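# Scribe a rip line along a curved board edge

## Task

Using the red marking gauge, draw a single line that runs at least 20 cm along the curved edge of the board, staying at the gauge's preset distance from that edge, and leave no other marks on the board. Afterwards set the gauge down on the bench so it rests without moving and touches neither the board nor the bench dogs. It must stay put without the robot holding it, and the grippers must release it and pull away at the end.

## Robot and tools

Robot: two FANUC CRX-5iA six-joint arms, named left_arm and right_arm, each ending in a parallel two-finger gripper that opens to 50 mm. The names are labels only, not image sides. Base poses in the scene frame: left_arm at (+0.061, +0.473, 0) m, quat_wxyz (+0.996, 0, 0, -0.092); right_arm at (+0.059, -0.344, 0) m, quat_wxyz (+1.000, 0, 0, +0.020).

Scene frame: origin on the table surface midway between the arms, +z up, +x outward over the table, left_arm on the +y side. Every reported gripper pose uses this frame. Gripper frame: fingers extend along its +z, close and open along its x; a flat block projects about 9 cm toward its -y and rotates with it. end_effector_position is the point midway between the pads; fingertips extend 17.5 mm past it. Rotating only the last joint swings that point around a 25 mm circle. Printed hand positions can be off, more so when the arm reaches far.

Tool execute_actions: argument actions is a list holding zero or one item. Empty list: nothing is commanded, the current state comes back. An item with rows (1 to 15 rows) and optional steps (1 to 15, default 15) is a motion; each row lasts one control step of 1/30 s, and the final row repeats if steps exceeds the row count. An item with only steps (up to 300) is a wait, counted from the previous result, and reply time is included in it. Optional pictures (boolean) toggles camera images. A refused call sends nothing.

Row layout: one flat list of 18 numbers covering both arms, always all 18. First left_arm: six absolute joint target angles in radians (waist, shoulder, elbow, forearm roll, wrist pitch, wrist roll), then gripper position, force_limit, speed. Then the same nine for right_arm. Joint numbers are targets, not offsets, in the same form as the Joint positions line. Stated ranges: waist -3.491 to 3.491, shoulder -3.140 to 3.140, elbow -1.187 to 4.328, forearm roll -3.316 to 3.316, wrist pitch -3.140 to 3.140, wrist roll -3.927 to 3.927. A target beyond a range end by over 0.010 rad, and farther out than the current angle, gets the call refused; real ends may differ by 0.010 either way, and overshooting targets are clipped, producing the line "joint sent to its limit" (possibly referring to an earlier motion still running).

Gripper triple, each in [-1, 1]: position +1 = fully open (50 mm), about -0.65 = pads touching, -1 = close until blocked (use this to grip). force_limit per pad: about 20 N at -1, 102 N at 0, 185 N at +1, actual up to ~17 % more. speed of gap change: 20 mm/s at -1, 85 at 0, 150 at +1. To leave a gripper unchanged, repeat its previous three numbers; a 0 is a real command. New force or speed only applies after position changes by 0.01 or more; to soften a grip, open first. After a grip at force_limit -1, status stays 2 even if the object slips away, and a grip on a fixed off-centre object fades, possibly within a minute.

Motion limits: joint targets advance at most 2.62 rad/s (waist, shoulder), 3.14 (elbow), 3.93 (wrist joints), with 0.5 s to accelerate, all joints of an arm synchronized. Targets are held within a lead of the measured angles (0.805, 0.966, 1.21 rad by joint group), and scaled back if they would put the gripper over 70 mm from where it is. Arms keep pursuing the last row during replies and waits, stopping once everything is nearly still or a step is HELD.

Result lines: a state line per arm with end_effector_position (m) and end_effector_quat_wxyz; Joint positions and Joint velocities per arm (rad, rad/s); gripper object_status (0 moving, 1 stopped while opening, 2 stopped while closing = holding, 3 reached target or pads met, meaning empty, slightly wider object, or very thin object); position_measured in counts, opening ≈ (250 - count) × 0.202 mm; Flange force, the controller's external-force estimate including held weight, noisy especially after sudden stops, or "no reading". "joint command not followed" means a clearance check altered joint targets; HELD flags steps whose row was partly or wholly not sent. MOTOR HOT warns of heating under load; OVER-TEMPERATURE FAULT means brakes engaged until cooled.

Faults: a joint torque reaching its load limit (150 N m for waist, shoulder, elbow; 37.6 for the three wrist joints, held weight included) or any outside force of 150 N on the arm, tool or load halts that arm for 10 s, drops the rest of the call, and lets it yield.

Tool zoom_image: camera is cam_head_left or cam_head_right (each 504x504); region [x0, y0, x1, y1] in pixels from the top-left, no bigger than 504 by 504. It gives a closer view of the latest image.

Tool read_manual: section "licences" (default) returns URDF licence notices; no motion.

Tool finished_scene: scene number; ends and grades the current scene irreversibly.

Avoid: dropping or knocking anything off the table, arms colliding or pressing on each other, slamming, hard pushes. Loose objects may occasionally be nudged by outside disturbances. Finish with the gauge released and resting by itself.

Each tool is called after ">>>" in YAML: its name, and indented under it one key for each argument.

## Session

>>> execute_actions:
  actions: []

Scene clock: 0.00 s of 4800.00 s.
left_arm: end_effector_position=(+0.1490, +0.1065, +0.1432) position_measured=3 object_status=3 end_effector_quat_wxyz=(+0.052, +0.397, +0.879, +0.258) | right_arm: end_effector_position=(+0.4010, -0.6678, +0.3061) position_measured=3 object_status=3 end_effector_quat_wxyz=(-0.118, -0.345, +0.816, +0.448)
Joint positions: left_arm=[-1.124  0.166 -0.071 -0.407 -1.681  2.057] | right_arm=[-0.698  0.755  0.965 -0.485 -2.681  2.696]
Joint velocities: left_arm=[ 0.001 -0.002  0.     0.     0.    -0.001] | right_arm=[-0.001 -0.001 -0.     0.     0.    -0.001]
Flange force (N, the push that the arm receives, along the gripper's own x y z axes): no reading

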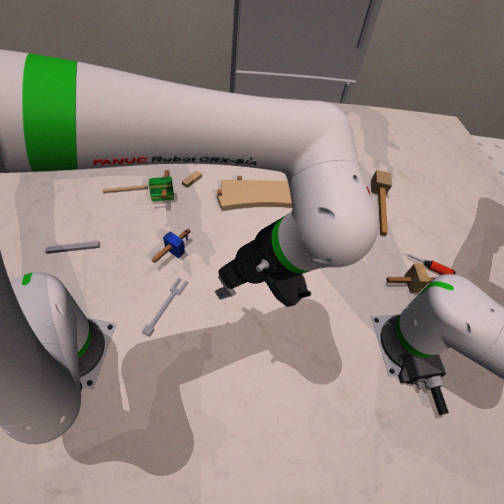

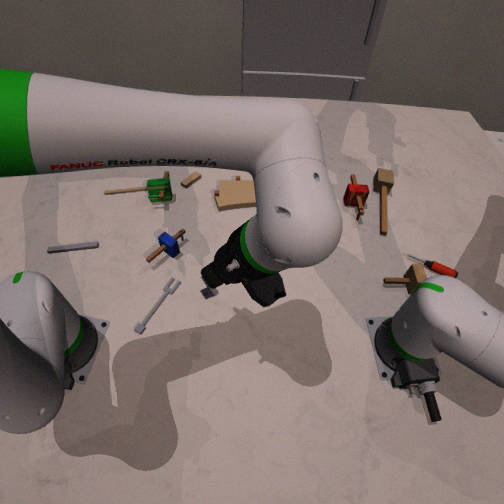

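>>> execute_actions:
  actions:
    - {"rows":[[0.8,0.3,0.3,-1.571,1.737,1.571,1,-0.5,0,-0.6,0.2,0.3,-3.1416,1.67,1.571,1,-0.4,0]]}
  pictures: false

>>> execute_actions:
  actions:
    - {"steps":130}

>>> zoom_image:
  camera: "cam_head_left"
  region: [325,160,405,230]

>>> zoom_image:
  camera: "cam_head_left"
  region: [200,160,340,230]

Scene clock: 15.90 s of 4800.00 s.
left_arm: end_effector_position=(+0.3462, +0.0545, +0.1529) position_measured=3 object_status=3 end_effector_quat_wxyz=(+0.211, +0.395, +0.862, +0.236) | right_arm: end_effector_position=(+0.5279, -0.5560, +0.2904) position_measured=3 object_status=3 end_effector_quat_wxyz=(+0.069, -0.257, +0.854, +0.447)
Joint positions: left_arm=[-0.936  0.195  0.008 -0.655 -1.399  1.953] | right_arm=[-0.67   0.595  0.773 -0.877 -2.288  2.372]
Joint velocities: left_arm=[ 0.433  0.057  0.162 -0.505  0.645 -0.212] | right_arm=[ 0.053 -0.3   -0.359 -0.866  0.866 -0.603]
Flange force (N, the push that the arm receives, along the gripper's own x y z axes): left_arm=[1.9 -4.0 -0.2] | right_arm=[-2.4 0.6 -4.9]
Steps of this call (steps 1 to 90: nothing new was sent; then 12.40 s passed at rest; steps 91 to 105: all 15 steps of this action). Readings (joint positions | what the end effector reports):
91: left_arm=[-1.123 0.166 -0.071 -0.407 -1.681 2.057] | right_arm=[-0.698 0.755 0.965 -0.485 -2.680 2.696] | left_arm position_measured=3 object_status=3 | right_arm position_measured=3 object_status=3
92: left_arm=[-1.119 0.167 -0.069 -0.414 -1.673 2.054] | right_arm=[-0.698 0.752 0.961 -0.492 -2.673 2.689] | left_arm position_measured=3 object_status=3 | right_arm position_measured=3 object_status=3
94: left_arm=[-1.093 0.171 -0.057 -0.451 -1.635 2.038] | right_arm=[-0.695 0.733 0.939 -0.533 -2.633 2.652] | left_arm position_measured=3 object_status=3 | right_arm position_measured=3 object_status=3
98: left_arm=[-1.036 0.180 -0.032 -0.530 -1.550 2.005] | right_arm=[-0.684 0.675 0.869 -0.665 -2.500 2.533] | left_arm position_measured=3 object_status=3 | right_arm position_measured=3 object_status=3
105: the state above

Scene clock: 20.23 s of 4800.00 s.
left_arm: end_effector_position=(+0.6535, +0.4962, +0.4216) position_measured=3 object_status=3 end_effector_quat_wxyz=(+0.689, +0.689, +0.158, +0.158) | right_arm: end_effector_position=(+0.5734, -0.4833, +0.3018) position_measured=3 object_status=3 end_effector_quat_wxyz=(+0.000, +0.961, -0.276, +0.000)
Joint positions: left_arm=[ 0.8    0.3    0.3   -1.571  1.737  1.571] | right_arm=[-0.6    0.2    0.3   -3.142  1.67   1.571]
Joint velocities: left_arm=[ 0.001 -0.001  0.001 -0.001  0.    -0.   ] | right_arm=[-0.     0.     0.     0.001 -0.001  0.   ]
Flange force (N, the push that the arm receives, along the gripper's own x y z axes): left_arm=[-4.0 -0.4 0.1] | right_arm=[2.4 0.9 -4.1]
Steps of this call (steps 1 to 130: the robot went on to your last target). Readings (joint positions | what the end effector reports):
1: left_arm=[-0.921 0.197 0.013 -0.672 -1.377 1.946] | right_arm=[-0.669 0.585 0.761 -0.907 -2.259 2.351] | left_arm position_measured=3 object_status=3 | right_arm position_measured=3 object_status=3
2: left_arm=[-0.907 0.199 0.019 -0.689 -1.355 1.939] | right_arm=[-0.667 0.576 0.750 -0.936 -2.230 2.332] | left_arm position_measured=3 object_status=3 | right_arm position_measured=3 object_status=3
4: left_arm=[-0.877 0.203 0.029 -0.722 -1.310 1.925] | right_arm=[-0.663 0.557 0.728 -0.994 -2.171 2.294] | left_arm position_measured=3 object_status=3 | right_arm position_measured=3 object_status=3
8: left_arm=[-0.815 0.210 0.050 -0.787 -1.218 1.898] | right_arm=[-0.657 0.523 0.687 -1.110 -2.055 2.225] | left_arm position_measured=3 object_status=3 | right_arm position_measured=3 object_status=3
130: the state above

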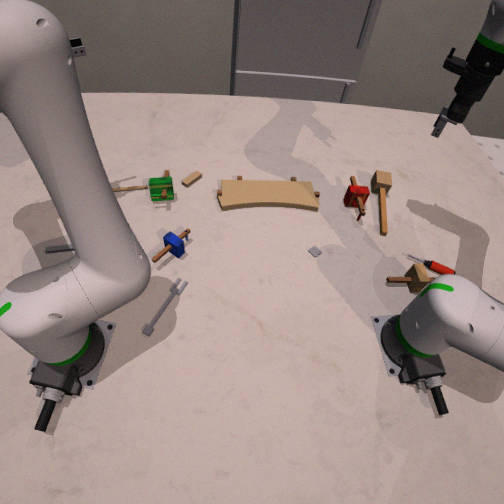

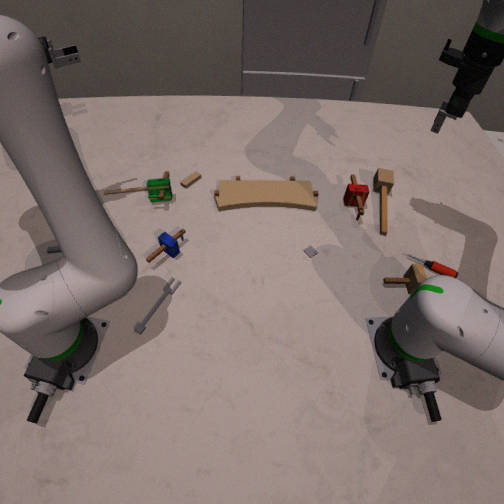

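Region (325, 160, 405, 230) of cam_head_left's 504x504 image, scaled by 6.300, with more detail than that image has; it fills the top 441 rows of this view, and the rest is white.

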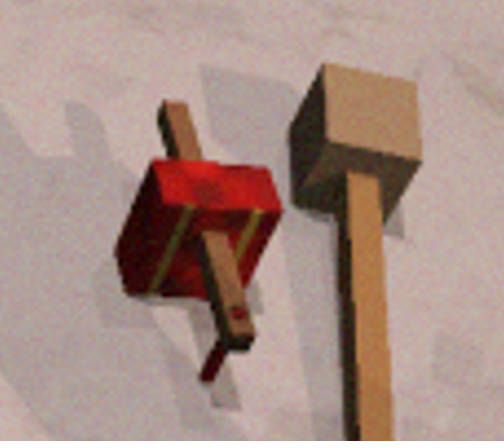

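Region (200, 160, 340, 230) of cam_head_left's 504x504 image, scaled by 3.600, with more detail than that image has.

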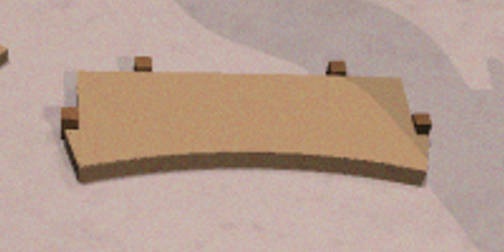

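>>> execute_actions:
  actions:
    - {"rows":[[0.35,0.3,0.3,-1.571,1.737,1.571,1,-0.5,0,-0.149,0.1968,-0.1821,-3.1416,1.1919,-1.43,1,-0.4,0]]}
  pictures: false

>>> execute_actions:
  actions:
    - {"steps":35}

>>> zoom_image:
  camera: "cam_head_left"
  region: [325,150,405,230]

>>> zoom_image:
  camera: "cam_head_right"
  region: [325,150,405,230]

Scene clock: 35.17 s of 4800.00 s.
left_arm: end_effector_position=(+0.6364, +0.3304, +0.4215) position_measured=3 object_status=3 end_effector_quat_wxyz=(+0.704, +0.705, +0.059, +0.059) | right_arm: end_effector_position=(+0.6015, -0.3915, +0.2142) position_measured=3 object_status=3 end_effector_quat_wxyz=(-0.000, +0.882, -0.471, +0.000)
Joint positions: left_arm=[ 0.518  0.3    0.3   -1.571  1.737  1.571] | right_arm=[-0.408  0.199  0.095 -3.142  1.466  0.959]
Joint velocities: left_arm=[-0.664  0.002  0.001  0.    -0.     0.001] | right_arm=[ 0.446 -0.004 -0.476 -0.    -0.47  -1.837]
Flange force (N, the push that the arm receives, along the gripper's own x y z axes): left_arm=[-2.4 -1.2 0.2] | right_arm=[5.3 -2.5 -2.0]
Steps of this call (steps 1 to 15: the robot went on to your last target; steps 16 to 90: nothing new was sent; then 11.43 s passed at rest; steps 91 to 105: all 15 steps of this action). Readings (joint positions | what the end effector reports):
91: left_arm=[0.800 0.300 0.300 -1.571 1.737 1.571] | right_arm=[-0.600 0.200 0.300 -3.142 1.670 1.570] | left_arm position_measured=3 object_status=3 | right_arm position_measured=3 object_status=3
92: left_arm=[0.795 0.300 0.300 -1.571 1.737 1.571] | right_arm=[-0.597 0.200 0.297 -3.142 1.668 1.563] | left_arm position_measured=3 object_status=3 | right_arm position_measured=3 object_status=3
94: left_arm=[0.769 0.300 0.300 -1.571 1.737 1.571] | right_arm=[-0.582 0.200 0.281 -3.142 1.651 1.523] | left_arm position_measured=3 object_status=3 | right_arm position_measured=3 object_status=3
98: left_arm=[0.675 0.300 0.300 -1.571 1.737 1.571] | right_arm=[-0.519 0.200 0.213 -3.142 1.584 1.348] | left_arm position_measured=3 object_status=3 | right_arm position_measured=3 object_status=3
105: the state above

Scene clock: 36.33 s of 4800.00 s.
left_arm: end_effector_position=(+0.6045, +0.2362, +0.4216) position_measured=3 object_status=3 end_effector_quat_wxyz=(+0.707, +0.707, -0.000, -0.000) | right_arm: end_effector_position=(+0.5512, -0.2919, +0.1000) position_measured=3 object_status=3 end_effector_quat_wxyz=(+0.000, -0.016, +1.000, +0.000)
Joint positions: left_arm=[ 0.35   0.3    0.3   -1.571  1.737  1.571] | right_arm=[-0.149  0.197 -0.182 -3.142  1.192 -1.43 ]
Joint velocities: left_arm=[ 0.001 -0.002 -0.    -0.    -0.    -0.003] | right_arm=[ 0.    -0.     0.     0.001  0.    -0.002]
Flange force (N, the push that the arm receives, along the gripper's own x y z axes): left_arm=[-1.7 -0.6 -0.1] | right_arm=[-1.6 -1.5 -2.4]
Steps of this call (steps 1 to 35: the robot went on to your last target). Readings (joint positions | what the end effector reports):
1: left_arm=[0.495 0.300 0.300 -1.571 1.737 1.571] | right_arm=[-0.393 0.199 0.078 -3.142 1.450 0.895] | left_arm position_measured=3 object_status=3 | right_arm position_measured=3 object_status=3
2: left_arm=[0.473 0.300 0.300 -1.571 1.737 1.571] | right_arm=[-0.378 0.198 0.063 -3.142 1.435 0.828] | left_arm position_measured=3 object_status=3 | right_arm position_measured=3 object_status=3
4: left_arm=[0.428 0.300 0.300 -1.571 1.737 1.571] | right_arm=[-0.349 0.198 0.032 -3.142 1.404 0.686] | left_arm position_measured=3 object_status=3 | right_arm position_measured=3 object_status=3
8: left_arm=[0.362 0.300 0.300 -1.571 1.737 1.571] | right_arm=[-0.294 0.198 -0.027 -3.142 1.346 0.360] | left_arm position_measured=3 object_status=3 | right_arm position_measured=3 object_status=3
35: the state above

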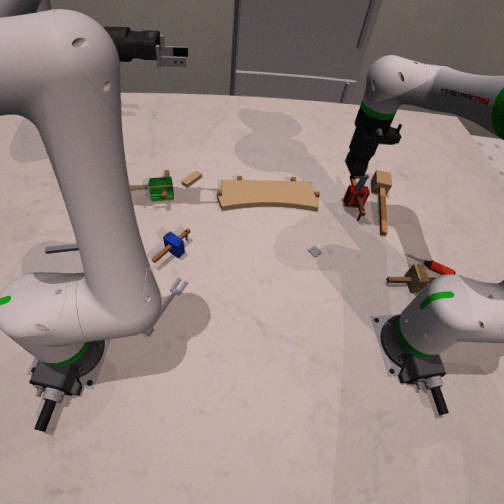

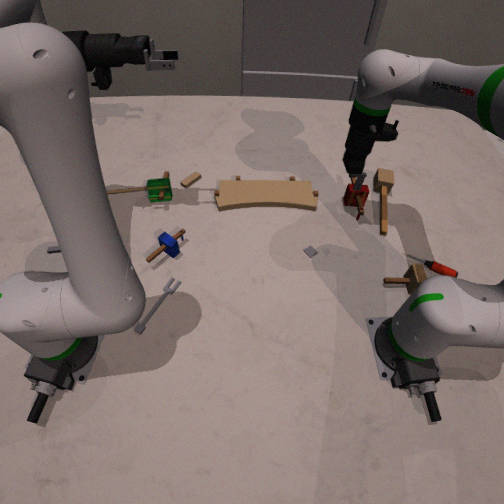

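Region (325, 150, 405, 230) of cam_head_left's 504x504 image, scaled by 6.300, with more detail than that image has.

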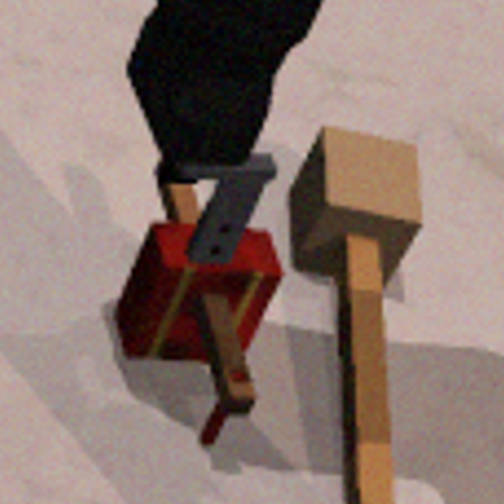

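Region (325, 150, 405, 230) of cam_head_right's 504x504 image, scaled by 6.300, with more detail than that image has.

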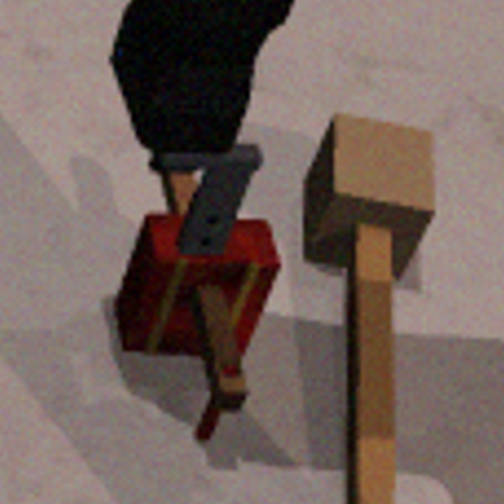

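>>> execute_actions:
  actions:
    - {"rows":[[0.35,0.3,0.3,-1.571,1.737,1.571,1,-0.5,0,-0.170,0.205,-0.213,-3.1416,1.153,-1.41,1,-0.4,0]],"steps":15}

>>> zoom_image:
  camera: "cam_head_left"
  region: [325,150,405,230]

>>> zoom_image:
  camera: "cam_head_right"
  region: [280,140,380,240]

Scene clock: 80.47 s of 4800.00 s.
left_arm: end_effector_position=(+0.6045, +0.2362, +0.4216) position_measured=3 object_status=3 end_effector_quat_wxyz=(+0.707, +0.707, -0.000, -0.000) | right_arm: end_effector_position=(+0.5494, -0.3017, +0.0839) position_measured=3 object_status=3 end_effector_quat_wxyz=(-0.000, -0.015, +1.000, +0.000)
Joint positions: left_arm=[ 0.35   0.3    0.3   -1.571  1.737  1.571] | right_arm=[-0.17   0.205 -0.213 -3.142  1.153 -1.41 ]
Joint velocities: left_arm=[ 0.002 -0.001  0.001  0.     0.     0.   ] | right_arm=[-0.     0.    -0.001 -0.     0.001  0.001]
Flange force (N, the push that the arm receives, along the gripper's own x y z axes): left_arm=[-4.0 0.1 0.4] | right_arm=[-2.1 -2.7 -2.5]
Steps of this call (steps 1 to 15: the robot went on to your last target; steps 16 to 90: nothing new was sent; then 40.63 s passed at rest; steps 91 to 105: all 15 steps of this action). Readings (joint positions | what the end effector reports):
91: left_arm=[0.350 0.300 0.300 -1.571 1.737 1.571] | right_arm=[-0.149 0.197 -0.183 -3.142 1.191 -1.430] | left_arm position_measured=3 object_status=3 | right_arm position_measured=3 object_status=3
92: left_arm=[0.350 0.300 0.300 -1.571 1.737 1.571] | right_arm=[-0.152 0.198 -0.188 -3.142 1.184 -1.427] | left_arm position_measured=3 object_status=3 | right_arm position_measured=3 object_status=3
94: left_arm=[0.350 0.300 0.300 -1.571 1.737 1.571] | right_arm=[-0.163 0.203 -0.204 -3.142 1.164 -1.416] | left_arm position_measured=3 object_status=3 | right_arm position_measured=3 object_status=3
98: left_arm=[0.350 0.300 0.300 -1.571 1.737 1.571] | right_arm=[-0.169 0.205 -0.212 -3.142 1.154 -1.411] | left_arm position_measured=3 object_status=3 | right_arm position_measured=3 object_status=3
105: the state above

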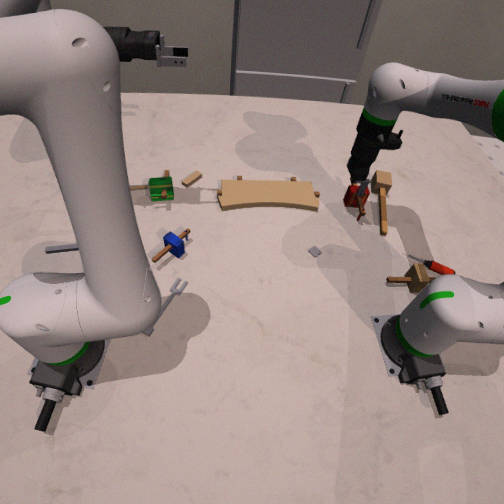

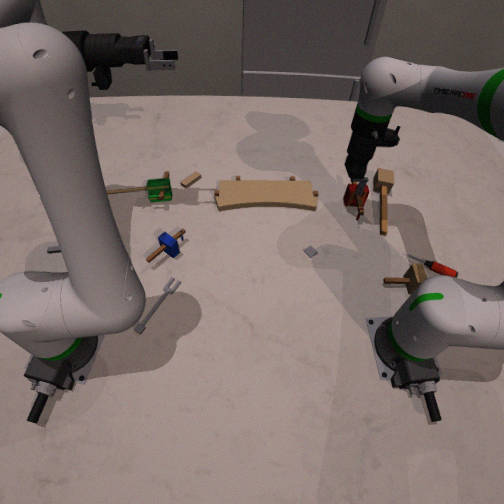

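Region (325, 150, 405, 230) of cam_head_left's 504x504 image, scaled by 6.300, with more detail than that image has.

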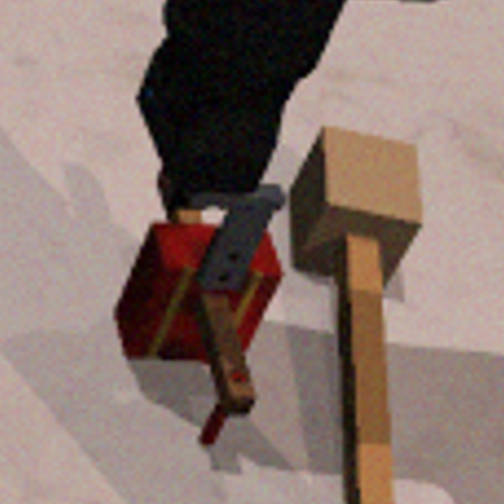

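Region (280, 140, 380, 240) of cam_head_right's 504x504 image, scaled by 5.040, with more detail than that image has.

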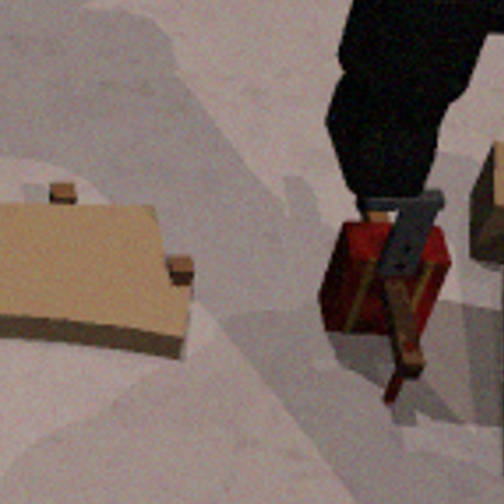

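>>> execute_actions:
  actions:
    - {"rows":[[0.35,0.3,0.3,-1.571,1.737,1.571,1,-0.5,0,-0.170,0.217,-0.2295,-3.1416,1.1243,-1.41,1,-0.4,0]],"steps":15}

>>> zoom_image:
  camera: "cam_head_left"
  region: [325,150,405,230]

Scene clock: 86.63 s of 4800.00 s.
left_arm: end_effector_position=(+0.6045, +0.2362, +0.4216) position_measured=3 object_status=3 end_effector_quat_wxyz=(+0.707, +0.707, -0.000, -0.000) | right_arm: end_effector_position=(+0.5491, -0.3017, +0.0717) position_measured=3 object_status=3 end_effector_quat_wxyz=(+0.000, -0.015, +1.000, -0.000)
Joint positions: left_arm=[ 0.35   0.3    0.3   -1.571  1.737  1.571] | right_arm=[-0.17   0.217 -0.229 -3.142  1.124 -1.41 ]
Joint velocities: left_arm=[-0.     0.001  0.     0.    -0.     0.001] | right_arm=[-0.     0.     0.     0.001 -0.    -0.   ]
Flange force (N, the push that the arm receives, along the gripper's own x y z axes): left_arm=[-4.4 -0.2 1.0] | right_arm=[-2.9 -1.7 -2.5]
Steps of this call (steps 1 to 15: the robot went on to your last target; steps 16 to 90: nothing new was sent; then 2.67 s passed at rest; steps 91 to 105: all 15 steps of this action). Readings (joint positions | what the end effector reports):
91: left_arm=[0.350 0.300 0.300 -1.571 1.737 1.571] | right_arm=[-0.170 0.205 -0.213 -3.142 1.152 -1.410] | left_arm position_measured=3 object_status=3 | right_arm position_measured=3 object_status=3
92: left_arm=[0.350 0.300 0.300 -1.571 1.737 1.571] | right_arm=[-0.170 0.208 -0.217 -3.142 1.145 -1.410] | left_arm position_measured=3 object_status=3 | right_arm position_measured=3 object_status=3
94: left_arm=[0.350 0.300 0.300 -1.571 1.737 1.571] | right_arm=[-0.170 0.214 -0.225 -3.142 1.132 -1.410] | left_arm position_measured=3 object_status=3 | right_arm position_measured=3 object_status=3
98: left_arm=[0.350 0.300 0.300 -1.571 1.737 1.571] | right_arm=[-0.170 0.217 -0.229 -3.142 1.125 -1.410] | left_arm position_measured=3 object_status=3 | right_arm position_measured=3 object_status=3
105: the state above

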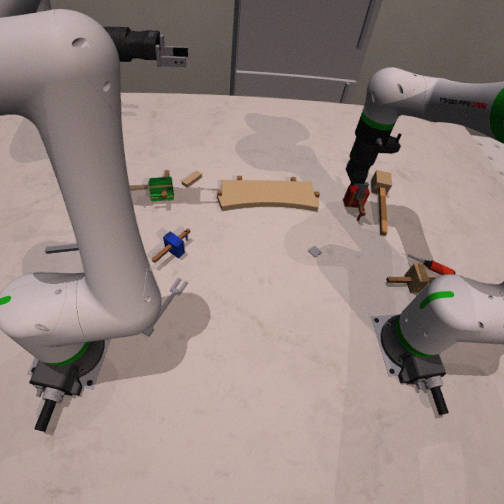

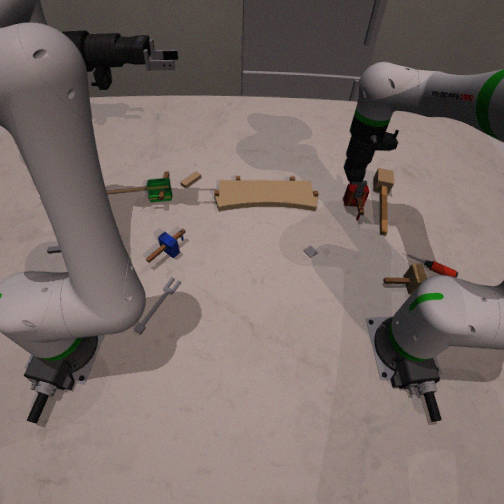

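Region (325, 150, 405, 230) of cam_head_left's 504x504 image, scaled by 6.300, with more detail than that image has.

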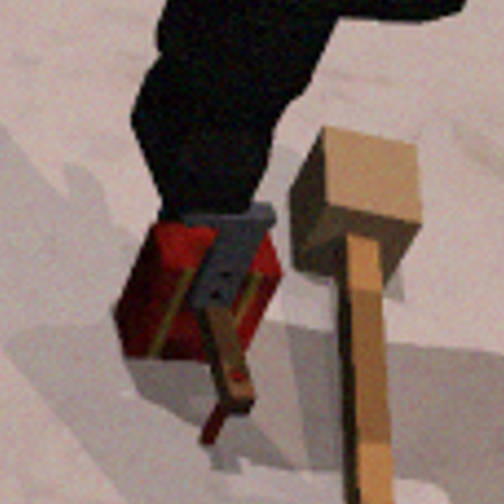

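>>> execute_actions:
  actions:
    - {"rows":[[0.35,0.3,0.3,-1.571,1.737,1.571,1,-0.5,0,-0.170,0.2203,-0.2335,-3.1416,1.117,-1.41,1,-0.4,0]],"steps":12}
  pictures: false

>>> execute_actions:
  actions:
    - {"rows":[[0.35,0.3,0.3,-1.571,1.737,1.571,1,-0.5,0,-0.170,0.2203,-0.2335,-3.1416,1.117,-1.41,-1,-0.4,-0.8]],"steps":15}
  pictures: false

>>> execute_actions:
  actions:
    - {"steps":20}

>>> zoom_image:
  camera: "cam_head_left"
  region: [325,150,405,230]

Scene clock: 96.77 s of 4800.00 s.
left_arm: end_effector_position=(+0.6045, +0.2362, +0.4216) position_measured=3 object_status=3 end_effector_quat_wxyz=(+0.707, +0.707, -0.000, -0.000) | right_arm: end_effector_position=(+0.5491, -0.3017, +0.0688) position_measured=3 object_status=3 end_effector_quat_wxyz=(+0.000, -0.015, +1.000, +0.000)
Joint positions: left_arm=[ 0.35   0.3    0.3   -1.571  1.737  1.571] | right_arm=[-0.17   0.22  -0.233 -3.142  1.117 -1.41 ]
Joint velocities: left_arm=[-0.     0.001 -0.     0.001  0.     0.001] | right_arm=[-0.     0.001 -0.    -0.    -0.003 -0.001]
Flange force (N, the push that the arm receives, along the gripper's own x y z axes): left_arm=[-4.4 -0.6 0.8] | right_arm=[24.0 -6.2 -118.9]
Steps of this call (steps 1 to 15: the robot went on to your last target; steps 16 to 90: nothing new was sent; then 6.73 s passed at rest; steps 91 to 102: all 12 steps of this action). Readings (joint positions | what the end effector reports):
91: left_arm=[0.350 0.300 0.300 -1.571 1.737 1.571] | right_arm=[-0.170 0.217 -0.230 -3.142 1.124 -1.410] | left_arm position_measured=3 object_status=3 | right_arm position_measured=3 object_status=3
92: left_arm=[0.350 0.300 0.300 -1.571 1.737 1.571] | right_arm=[-0.170 0.218 -0.231 -3.142 1.121 -1.410] | left_arm position_measured=3 object_status=3 | right_arm position_measured=3 object_status=3
94: left_arm=[0.350 0.300 0.300 -1.571 1.737 1.571] | right_arm=[-0.170 0.219 -0.232 -3.142 1.119 -1.410] | left_arm position_measured=3 object_status=3 | right_arm position_measured=3 object_status=3
98: left_arm=[0.350 0.300 0.300 -1.571 1.737 1.571] | right_arm=[-0.170 0.220 -0.233 -3.142 1.118 -1.410] | left_arm position_measured=3 object_status=3 | right_arm position_measured=3 object_status=3
102: the state above

Scene clock: 107.17 s of 4800.00 s.
left_arm: end_effector_position=(+0.6045, +0.2362, +0.4216) position_measured=3 object_status=3 end_effector_quat_wxyz=(+0.707, +0.707, -0.000, -0.000) | right_arm: end_effector_position=(+0.5494, -0.3016, +0.0697) position_measured=84 object_status=2 end_effector_quat_wxyz=(+0.001, -0.015, +1.000, +0.000)
Joint positions: left_arm=[ 0.35   0.3    0.3   -1.571  1.737  1.571] | right_arm=[-0.17   0.219 -0.232 -3.142  1.118 -1.41 ]
Joint velocities: left_arm=[-0.     0.001  0.    -0.001 -0.    -0.001] | right_arm=[ 0.    -0.    -0.    -0.     0.001  0.   ]
Flange force (N, the push that the arm receives, along the gripper's own x y z axes): left_arm=[-2.7 0.3 2.2] | right_arm=[-2.8 -2.9 -24.0]
FORCE FAULT: contact force on the right arm reached its limit, and that arm stopped for 10 seconds. The contact can be on any part of that arm, not only on its tool. That arm's remaining commands of this call were not run. That arm holds still and accepts commands again. Move the arm away from the contact; if what it grips holds it there, let go first. Pushing or pulling that hard again can fault the arm again.
The stop of the right arm began at step 12 of this call (marked STOPPED below). From that step on that arm followed nothing that you had sent. 4 of its steps, steps kept back included, did not run and will not run. Nothing is kept back now, and the robot has no last target.
Steps of this call (steps 1 to 15: all 15 steps of this action; steps 16 to 312: the stop continued). Readings (joint positions | what the end effector reports):
1: left_arm=[0.350 0.300 0.300 -1.571 1.737 1.571] | right_arm=[-0.170 0.220 -0.233 -3.142 1.117 -1.410] | left_arm position_measured=3 object_status=3 | right_arm position_measured=7 object_status=0
2: left_arm=[0.350 0.300 0.300 -1.571 1.737 1.571] | right_arm=[-0.170 0.220 -0.233 -3.142 1.116 -1.410] | left_arm position_measured=3 object_status=3 | right_arm position_measured=13 object_status=0
4: left_arm=[0.350 0.300 0.300 -1.571 1.737 1.571] | right_arm=[-0.170 0.220 -0.233 -3.142 1.116 -1.410] | left_arm position_measured=3 object_status=3 | right_arm position_measured=24 object_status=0
8: left_arm=[0.350 0.300 0.300 -1.571 1.737 1.571] | right_arm=[-0.170 0.220 -0.234 -3.142 1.118 -1.410] | left_arm position_measured=3 object_status=3 | right_arm position_measured=45 object_status=0
12: left_arm=[0.350 0.300 0.300 -1.571 1.737 1.571] | right_arm=[-0.170 0.219 -0.233 -3.142 1.118 -1.410] | left_arm position_measured=3 object_status=3 | right_arm position_measured=67 object_status=0 STOPPED (the right arm)
312: the state above

Scene clock: 107.20 s of 4800.00 s.
left_arm: end_effector_position=(+0.6045, +0.2362, +0.4216) position_measured=3 object_status=3 end_effector_quat_wxyz=(+0.707, +0.707, -0.000, -0.000) | right_arm: end_effector_position=(+0.5494, -0.3016, +0.0697) position_measured=84 object_status=2 end_effector_quat_wxyz=(+0.001, -0.015, +1.000, +0.000)
Joint positions: left_arm=[ 0.35   0.3    0.3   -1.571  1.737  1.571] | right_arm=[-0.17   0.219 -0.232 -3.142  1.118 -1.41 ]
Joint velocities: left_arm=[ 0.001  0.002  0.     0.     0.    -0.001] | right_arm=[-0.    -0.     0.     0.001 -0.001  0.002]
Flange force (N, the push that the arm receives, along the gripper's own x y z axes): left_arm=[-3.9 0.4 0.5] | right_arm=[-2.8 -3.1 -23.1]
A stop began in an earlier call of the same reply, so what this call sent did not run. Send another action.
Steps of this call (step 1: nothing new was sent). Readings (joint positions | what the end effector reports):
1: the state above

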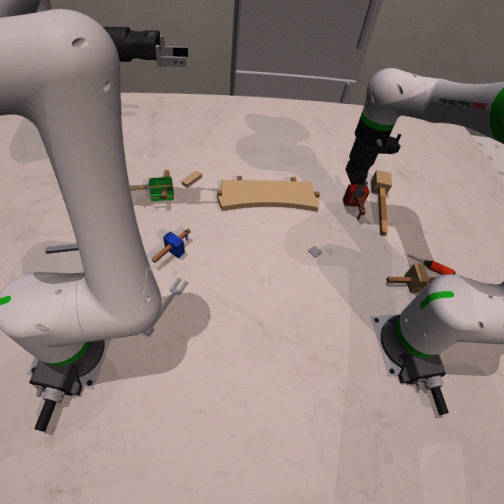

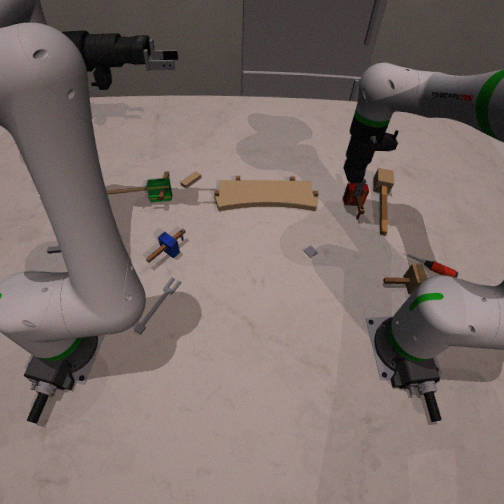

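Region (325, 150, 405, 230) of cam_head_left's 504x504 image, scaled by 6.300, with more detail than that image has.

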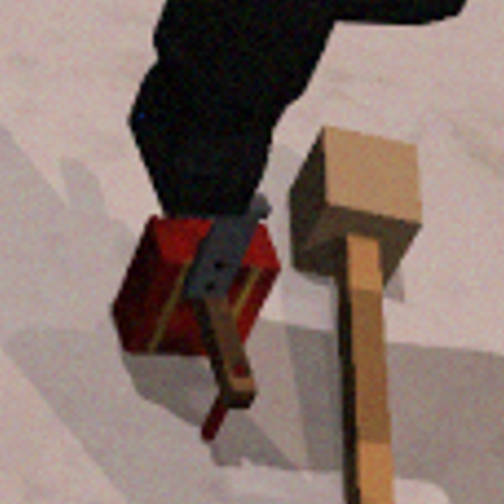

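Tilted gauge; open, rise a little, regrip.

>>> execute_actions:
  actions:
    - {"rows":[[0.35,0.3,0.3,-1.571,1.737,1.571,1,-0.5,0,-0.170,0.217,-0.2295,-3.1416,1.1243,-1.41,0.6,-0.4,-0.5]],"steps":12}
  pictures: false

>>> execute_actions:
  actions:
    - {"rows":[[0.35,0.3,0.3,-1.571,1.737,1.571,1,-0.5,0,-0.170,0.217,-0.2295,-3.1416,1.1243,-1.41,-1,-0.4,-0.8]],"steps":15}
  pictures: false

>>> execute_actions:
  actions:
    - {"steps":15}

>>> zoom_image:
  camera: "cam_head_left"
  region: [325,150,405,230]

Scene clock: 117.83 s of 4800.00 s.
left_arm: end_effector_position=(+0.6045, +0.2362, +0.4216) position_measured=3 object_status=3 end_effector_quat_wxyz=(+0.707, +0.707, -0.000, -0.000) | right_arm: end_effector_position=(+0.5491, -0.3017, +0.0717) position_measured=63 object_status=3 end_effector_quat_wxyz=(-0.000, -0.015, +1.000, +0.000)
Joint positions: left_arm=[ 0.35   0.3    0.3   -1.571  1.737  1.571] | right_arm=[-0.17   0.217 -0.23  -3.142  1.124 -1.41 ]
Joint velocities: left_arm=[ 0.001 -0.001  0.    -0.    -0.    -0.   ] | right_arm=[-0.    -0.001  0.     0.    -0.     0.001]
Flange force (N, the push that the arm receives, along the gripper's own x y z axes): left_arm=[-2.8 -0.7 0.4] | right_arm=[-1.4 -1.0 -2.4]
Steps of this call (steps 1 to 90: nothing new was sent; then 7.23 s passed at rest; steps 91 to 102: all 12 steps of this action). Readings (joint positions | what the end effector reports):
91: left_arm=[0.350 0.300 0.300 -1.571 1.737 1.571] | right_arm=[-0.170 0.219 -0.232 -3.142 1.119 -1.410] | left_arm position_measured=3 object_status=3 | right_arm position_measured=77 object_status=0
92: left_arm=[0.350 0.300 0.300 -1.571 1.737 1.571] | right_arm=[-0.170 0.219 -0.232 -3.142 1.120 -1.410] | left_arm position_measured=3 object_status=3 | right_arm position_measured=68 object_status=0
94: left_arm=[0.350 0.300 0.300 -1.571 1.737 1.571] | right_arm=[-0.170 0.218 -0.230 -3.142 1.123 -1.410] | left_arm position_measured=3 object_status=3 | right_arm position_measured=63 object_status=0
98: left_arm=[0.350 0.300 0.300 -1.571 1.737 1.571] | right_arm=[-0.170 0.217 -0.230 -3.142 1.124 -1.410] | left_arm position_measured=3 object_status=3 | right_arm position_measured=63 object_status=0
102: the state above

Scene clock: 118.33 s of 4800.00 s.
left_arm: end_effector_position=(+0.6045, +0.2362, +0.4216) position_measured=3 object_status=3 end_effector_quat_wxyz=(+0.707, +0.707, -0.000, -0.000) | right_arm: end_effector_position=(+0.5491, -0.3017, +0.0717) position_measured=85 object_status=2 end_effector_quat_wxyz=(+0.000, -0.015, +1.000, +0.000)
Joint positions: left_arm=[ 0.35   0.3    0.3   -1.571  1.737  1.571] | right_arm=[-0.17   0.217 -0.229 -3.142  1.124 -1.41 ]
Joint velocities: left_arm=[-0.002 -0.001 -0.     0.001 -0.    -0.002] | right_arm=[ 0.     0.    -0.    -0.     0.     0.001]
Flange force (N, the push that the arm receives, along the gripper's own x y z axes): left_arm=[-2.7 -0.3 1.7] | right_arm=[-3.2 -1.4 -3.1]
Steps of this call (steps 1 to 15: all 15 steps of this action). Readings (joint positions | what the end effector reports):
1: left_arm=[0.350 0.300 0.300 -1.571 1.737 1.571] | right_arm=[-0.170 0.217 -0.230 -3.142 1.124 -1.410] | left_arm position_measured=3 object_status=3 | right_arm position_measured=67 object_status=0
2: left_arm=[0.350 0.300 0.300 -1.571 1.737 1.571] | right_arm=[-0.170 0.217 -0.230 -3.142 1.124 -1.410] | left_arm position_measured=3 object_status=3 | right_arm position_measured=73 object_status=0
4: left_arm=[0.350 0.300 0.300 -1.571 1.737 1.571] | right_arm=[-0.170 0.217 -0.229 -3.142 1.124 -1.410] | left_arm position_measured=3 object_status=3 | right_arm position_measured=83 object_status=0
8: left_arm=[0.350 0.300 0.300 -1.571 1.737 1.571] | right_arm=[-0.170 0.217 -0.229 -3.142 1.124 -1.410] | left_arm position_measured=3 object_status=3 | right_arm position_measured=85 object_status=0
15: the state above

Scene clock: 118.83 s of 4800.00 s.
left_arm: end_effector_position=(+0.6045, +0.2362, +0.4216) position_measured=3 object_status=3 end_effector_quat_wxyz=(+0.707, +0.707, -0.000, -0.000) | right_arm: end_effector_position=(+0.5491, -0.3017, +0.0717) position_measured=85 object_status=2 end_effector_quat_wxyz=(+0.000, -0.015, +1.000, +0.000)
Joint positions: left_arm=[ 0.35   0.3    0.3   -1.571  1.737  1.571] | right_arm=[-0.17   0.217 -0.229 -3.142  1.124 -1.41 ]
Joint velocities: left_arm=[ 0.001  0.001  0.     0.    -0.    -0.   ] | right_arm=[ 0.    -0.    -0.     0.001  0.     0.   ]
Flange force (N, the push that the arm receives, along the gripper's own x y z axes): left_arm=[-5.1 -0.5 1.0] | right_arm=[-1.9 -2.3 -2.9]
Steps of this call (steps 1 to 15: the robot went on to your last target). Readings (joint positions | what the end effector reports):
1: left_arm=[0.350 0.300 0.300 -1.571 1.737 1.571] | right_arm=[-0.170 0.217 -0.229 -3.142 1.124 -1.410] | left_arm position_measured=3 object_status=3 | right_arm position_measured=85 object_status=2
2: left_arm=[0.350 0.300 0.300 -1.571 1.737 1.571] | right_arm=[-0.170 0.217 -0.229 -3.142 1.124 -1.410] | left_arm position_measured=3 object_status=3 | right_arm position_measured=85 object_status=2
4: left_arm=[0.350 0.300 0.300 -1.571 1.737 1.571] | right_arm=[-0.170 0.217 -0.229 -3.142 1.124 -1.410] | left_arm position_measured=3 object_status=3 | right_arm position_measured=85 object_status=2
8: left_arm=[0.350 0.300 0.300 -1.571 1.737 1.571] | right_arm=[-0.170 0.217 -0.229 -3.142 1.124 -1.410] | left_arm position_measured=3 object_status=3 | right_arm position_measured=85 object_status=2
15: the state above
All arms were judged still, so your last target was given up. Only a new action makes them travel on or press farther. Fingers that are still opening or closing keep moving.

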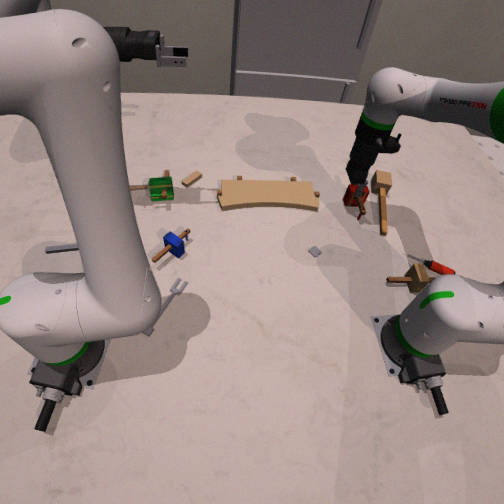

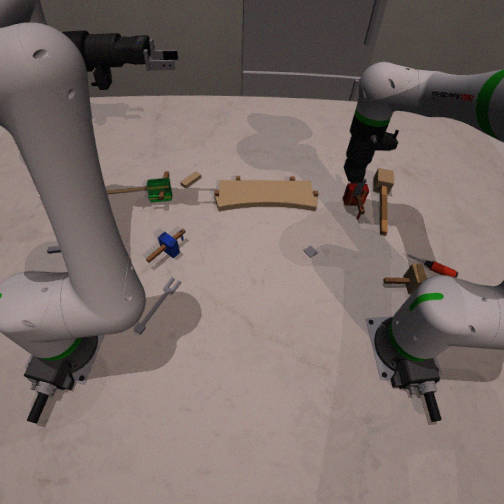

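Region (325, 150, 405, 230) of cam_head_left's 504x504 image, scaled by 6.300, with more detail than that image has.

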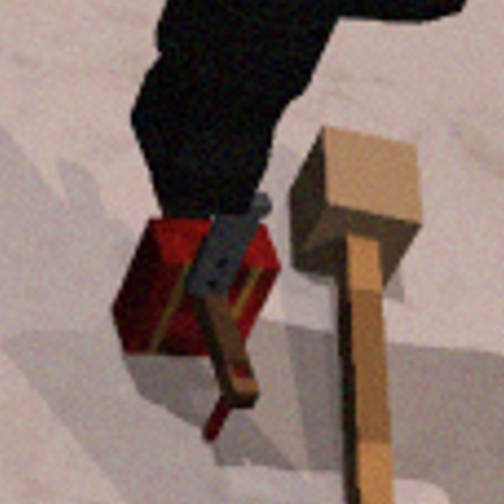

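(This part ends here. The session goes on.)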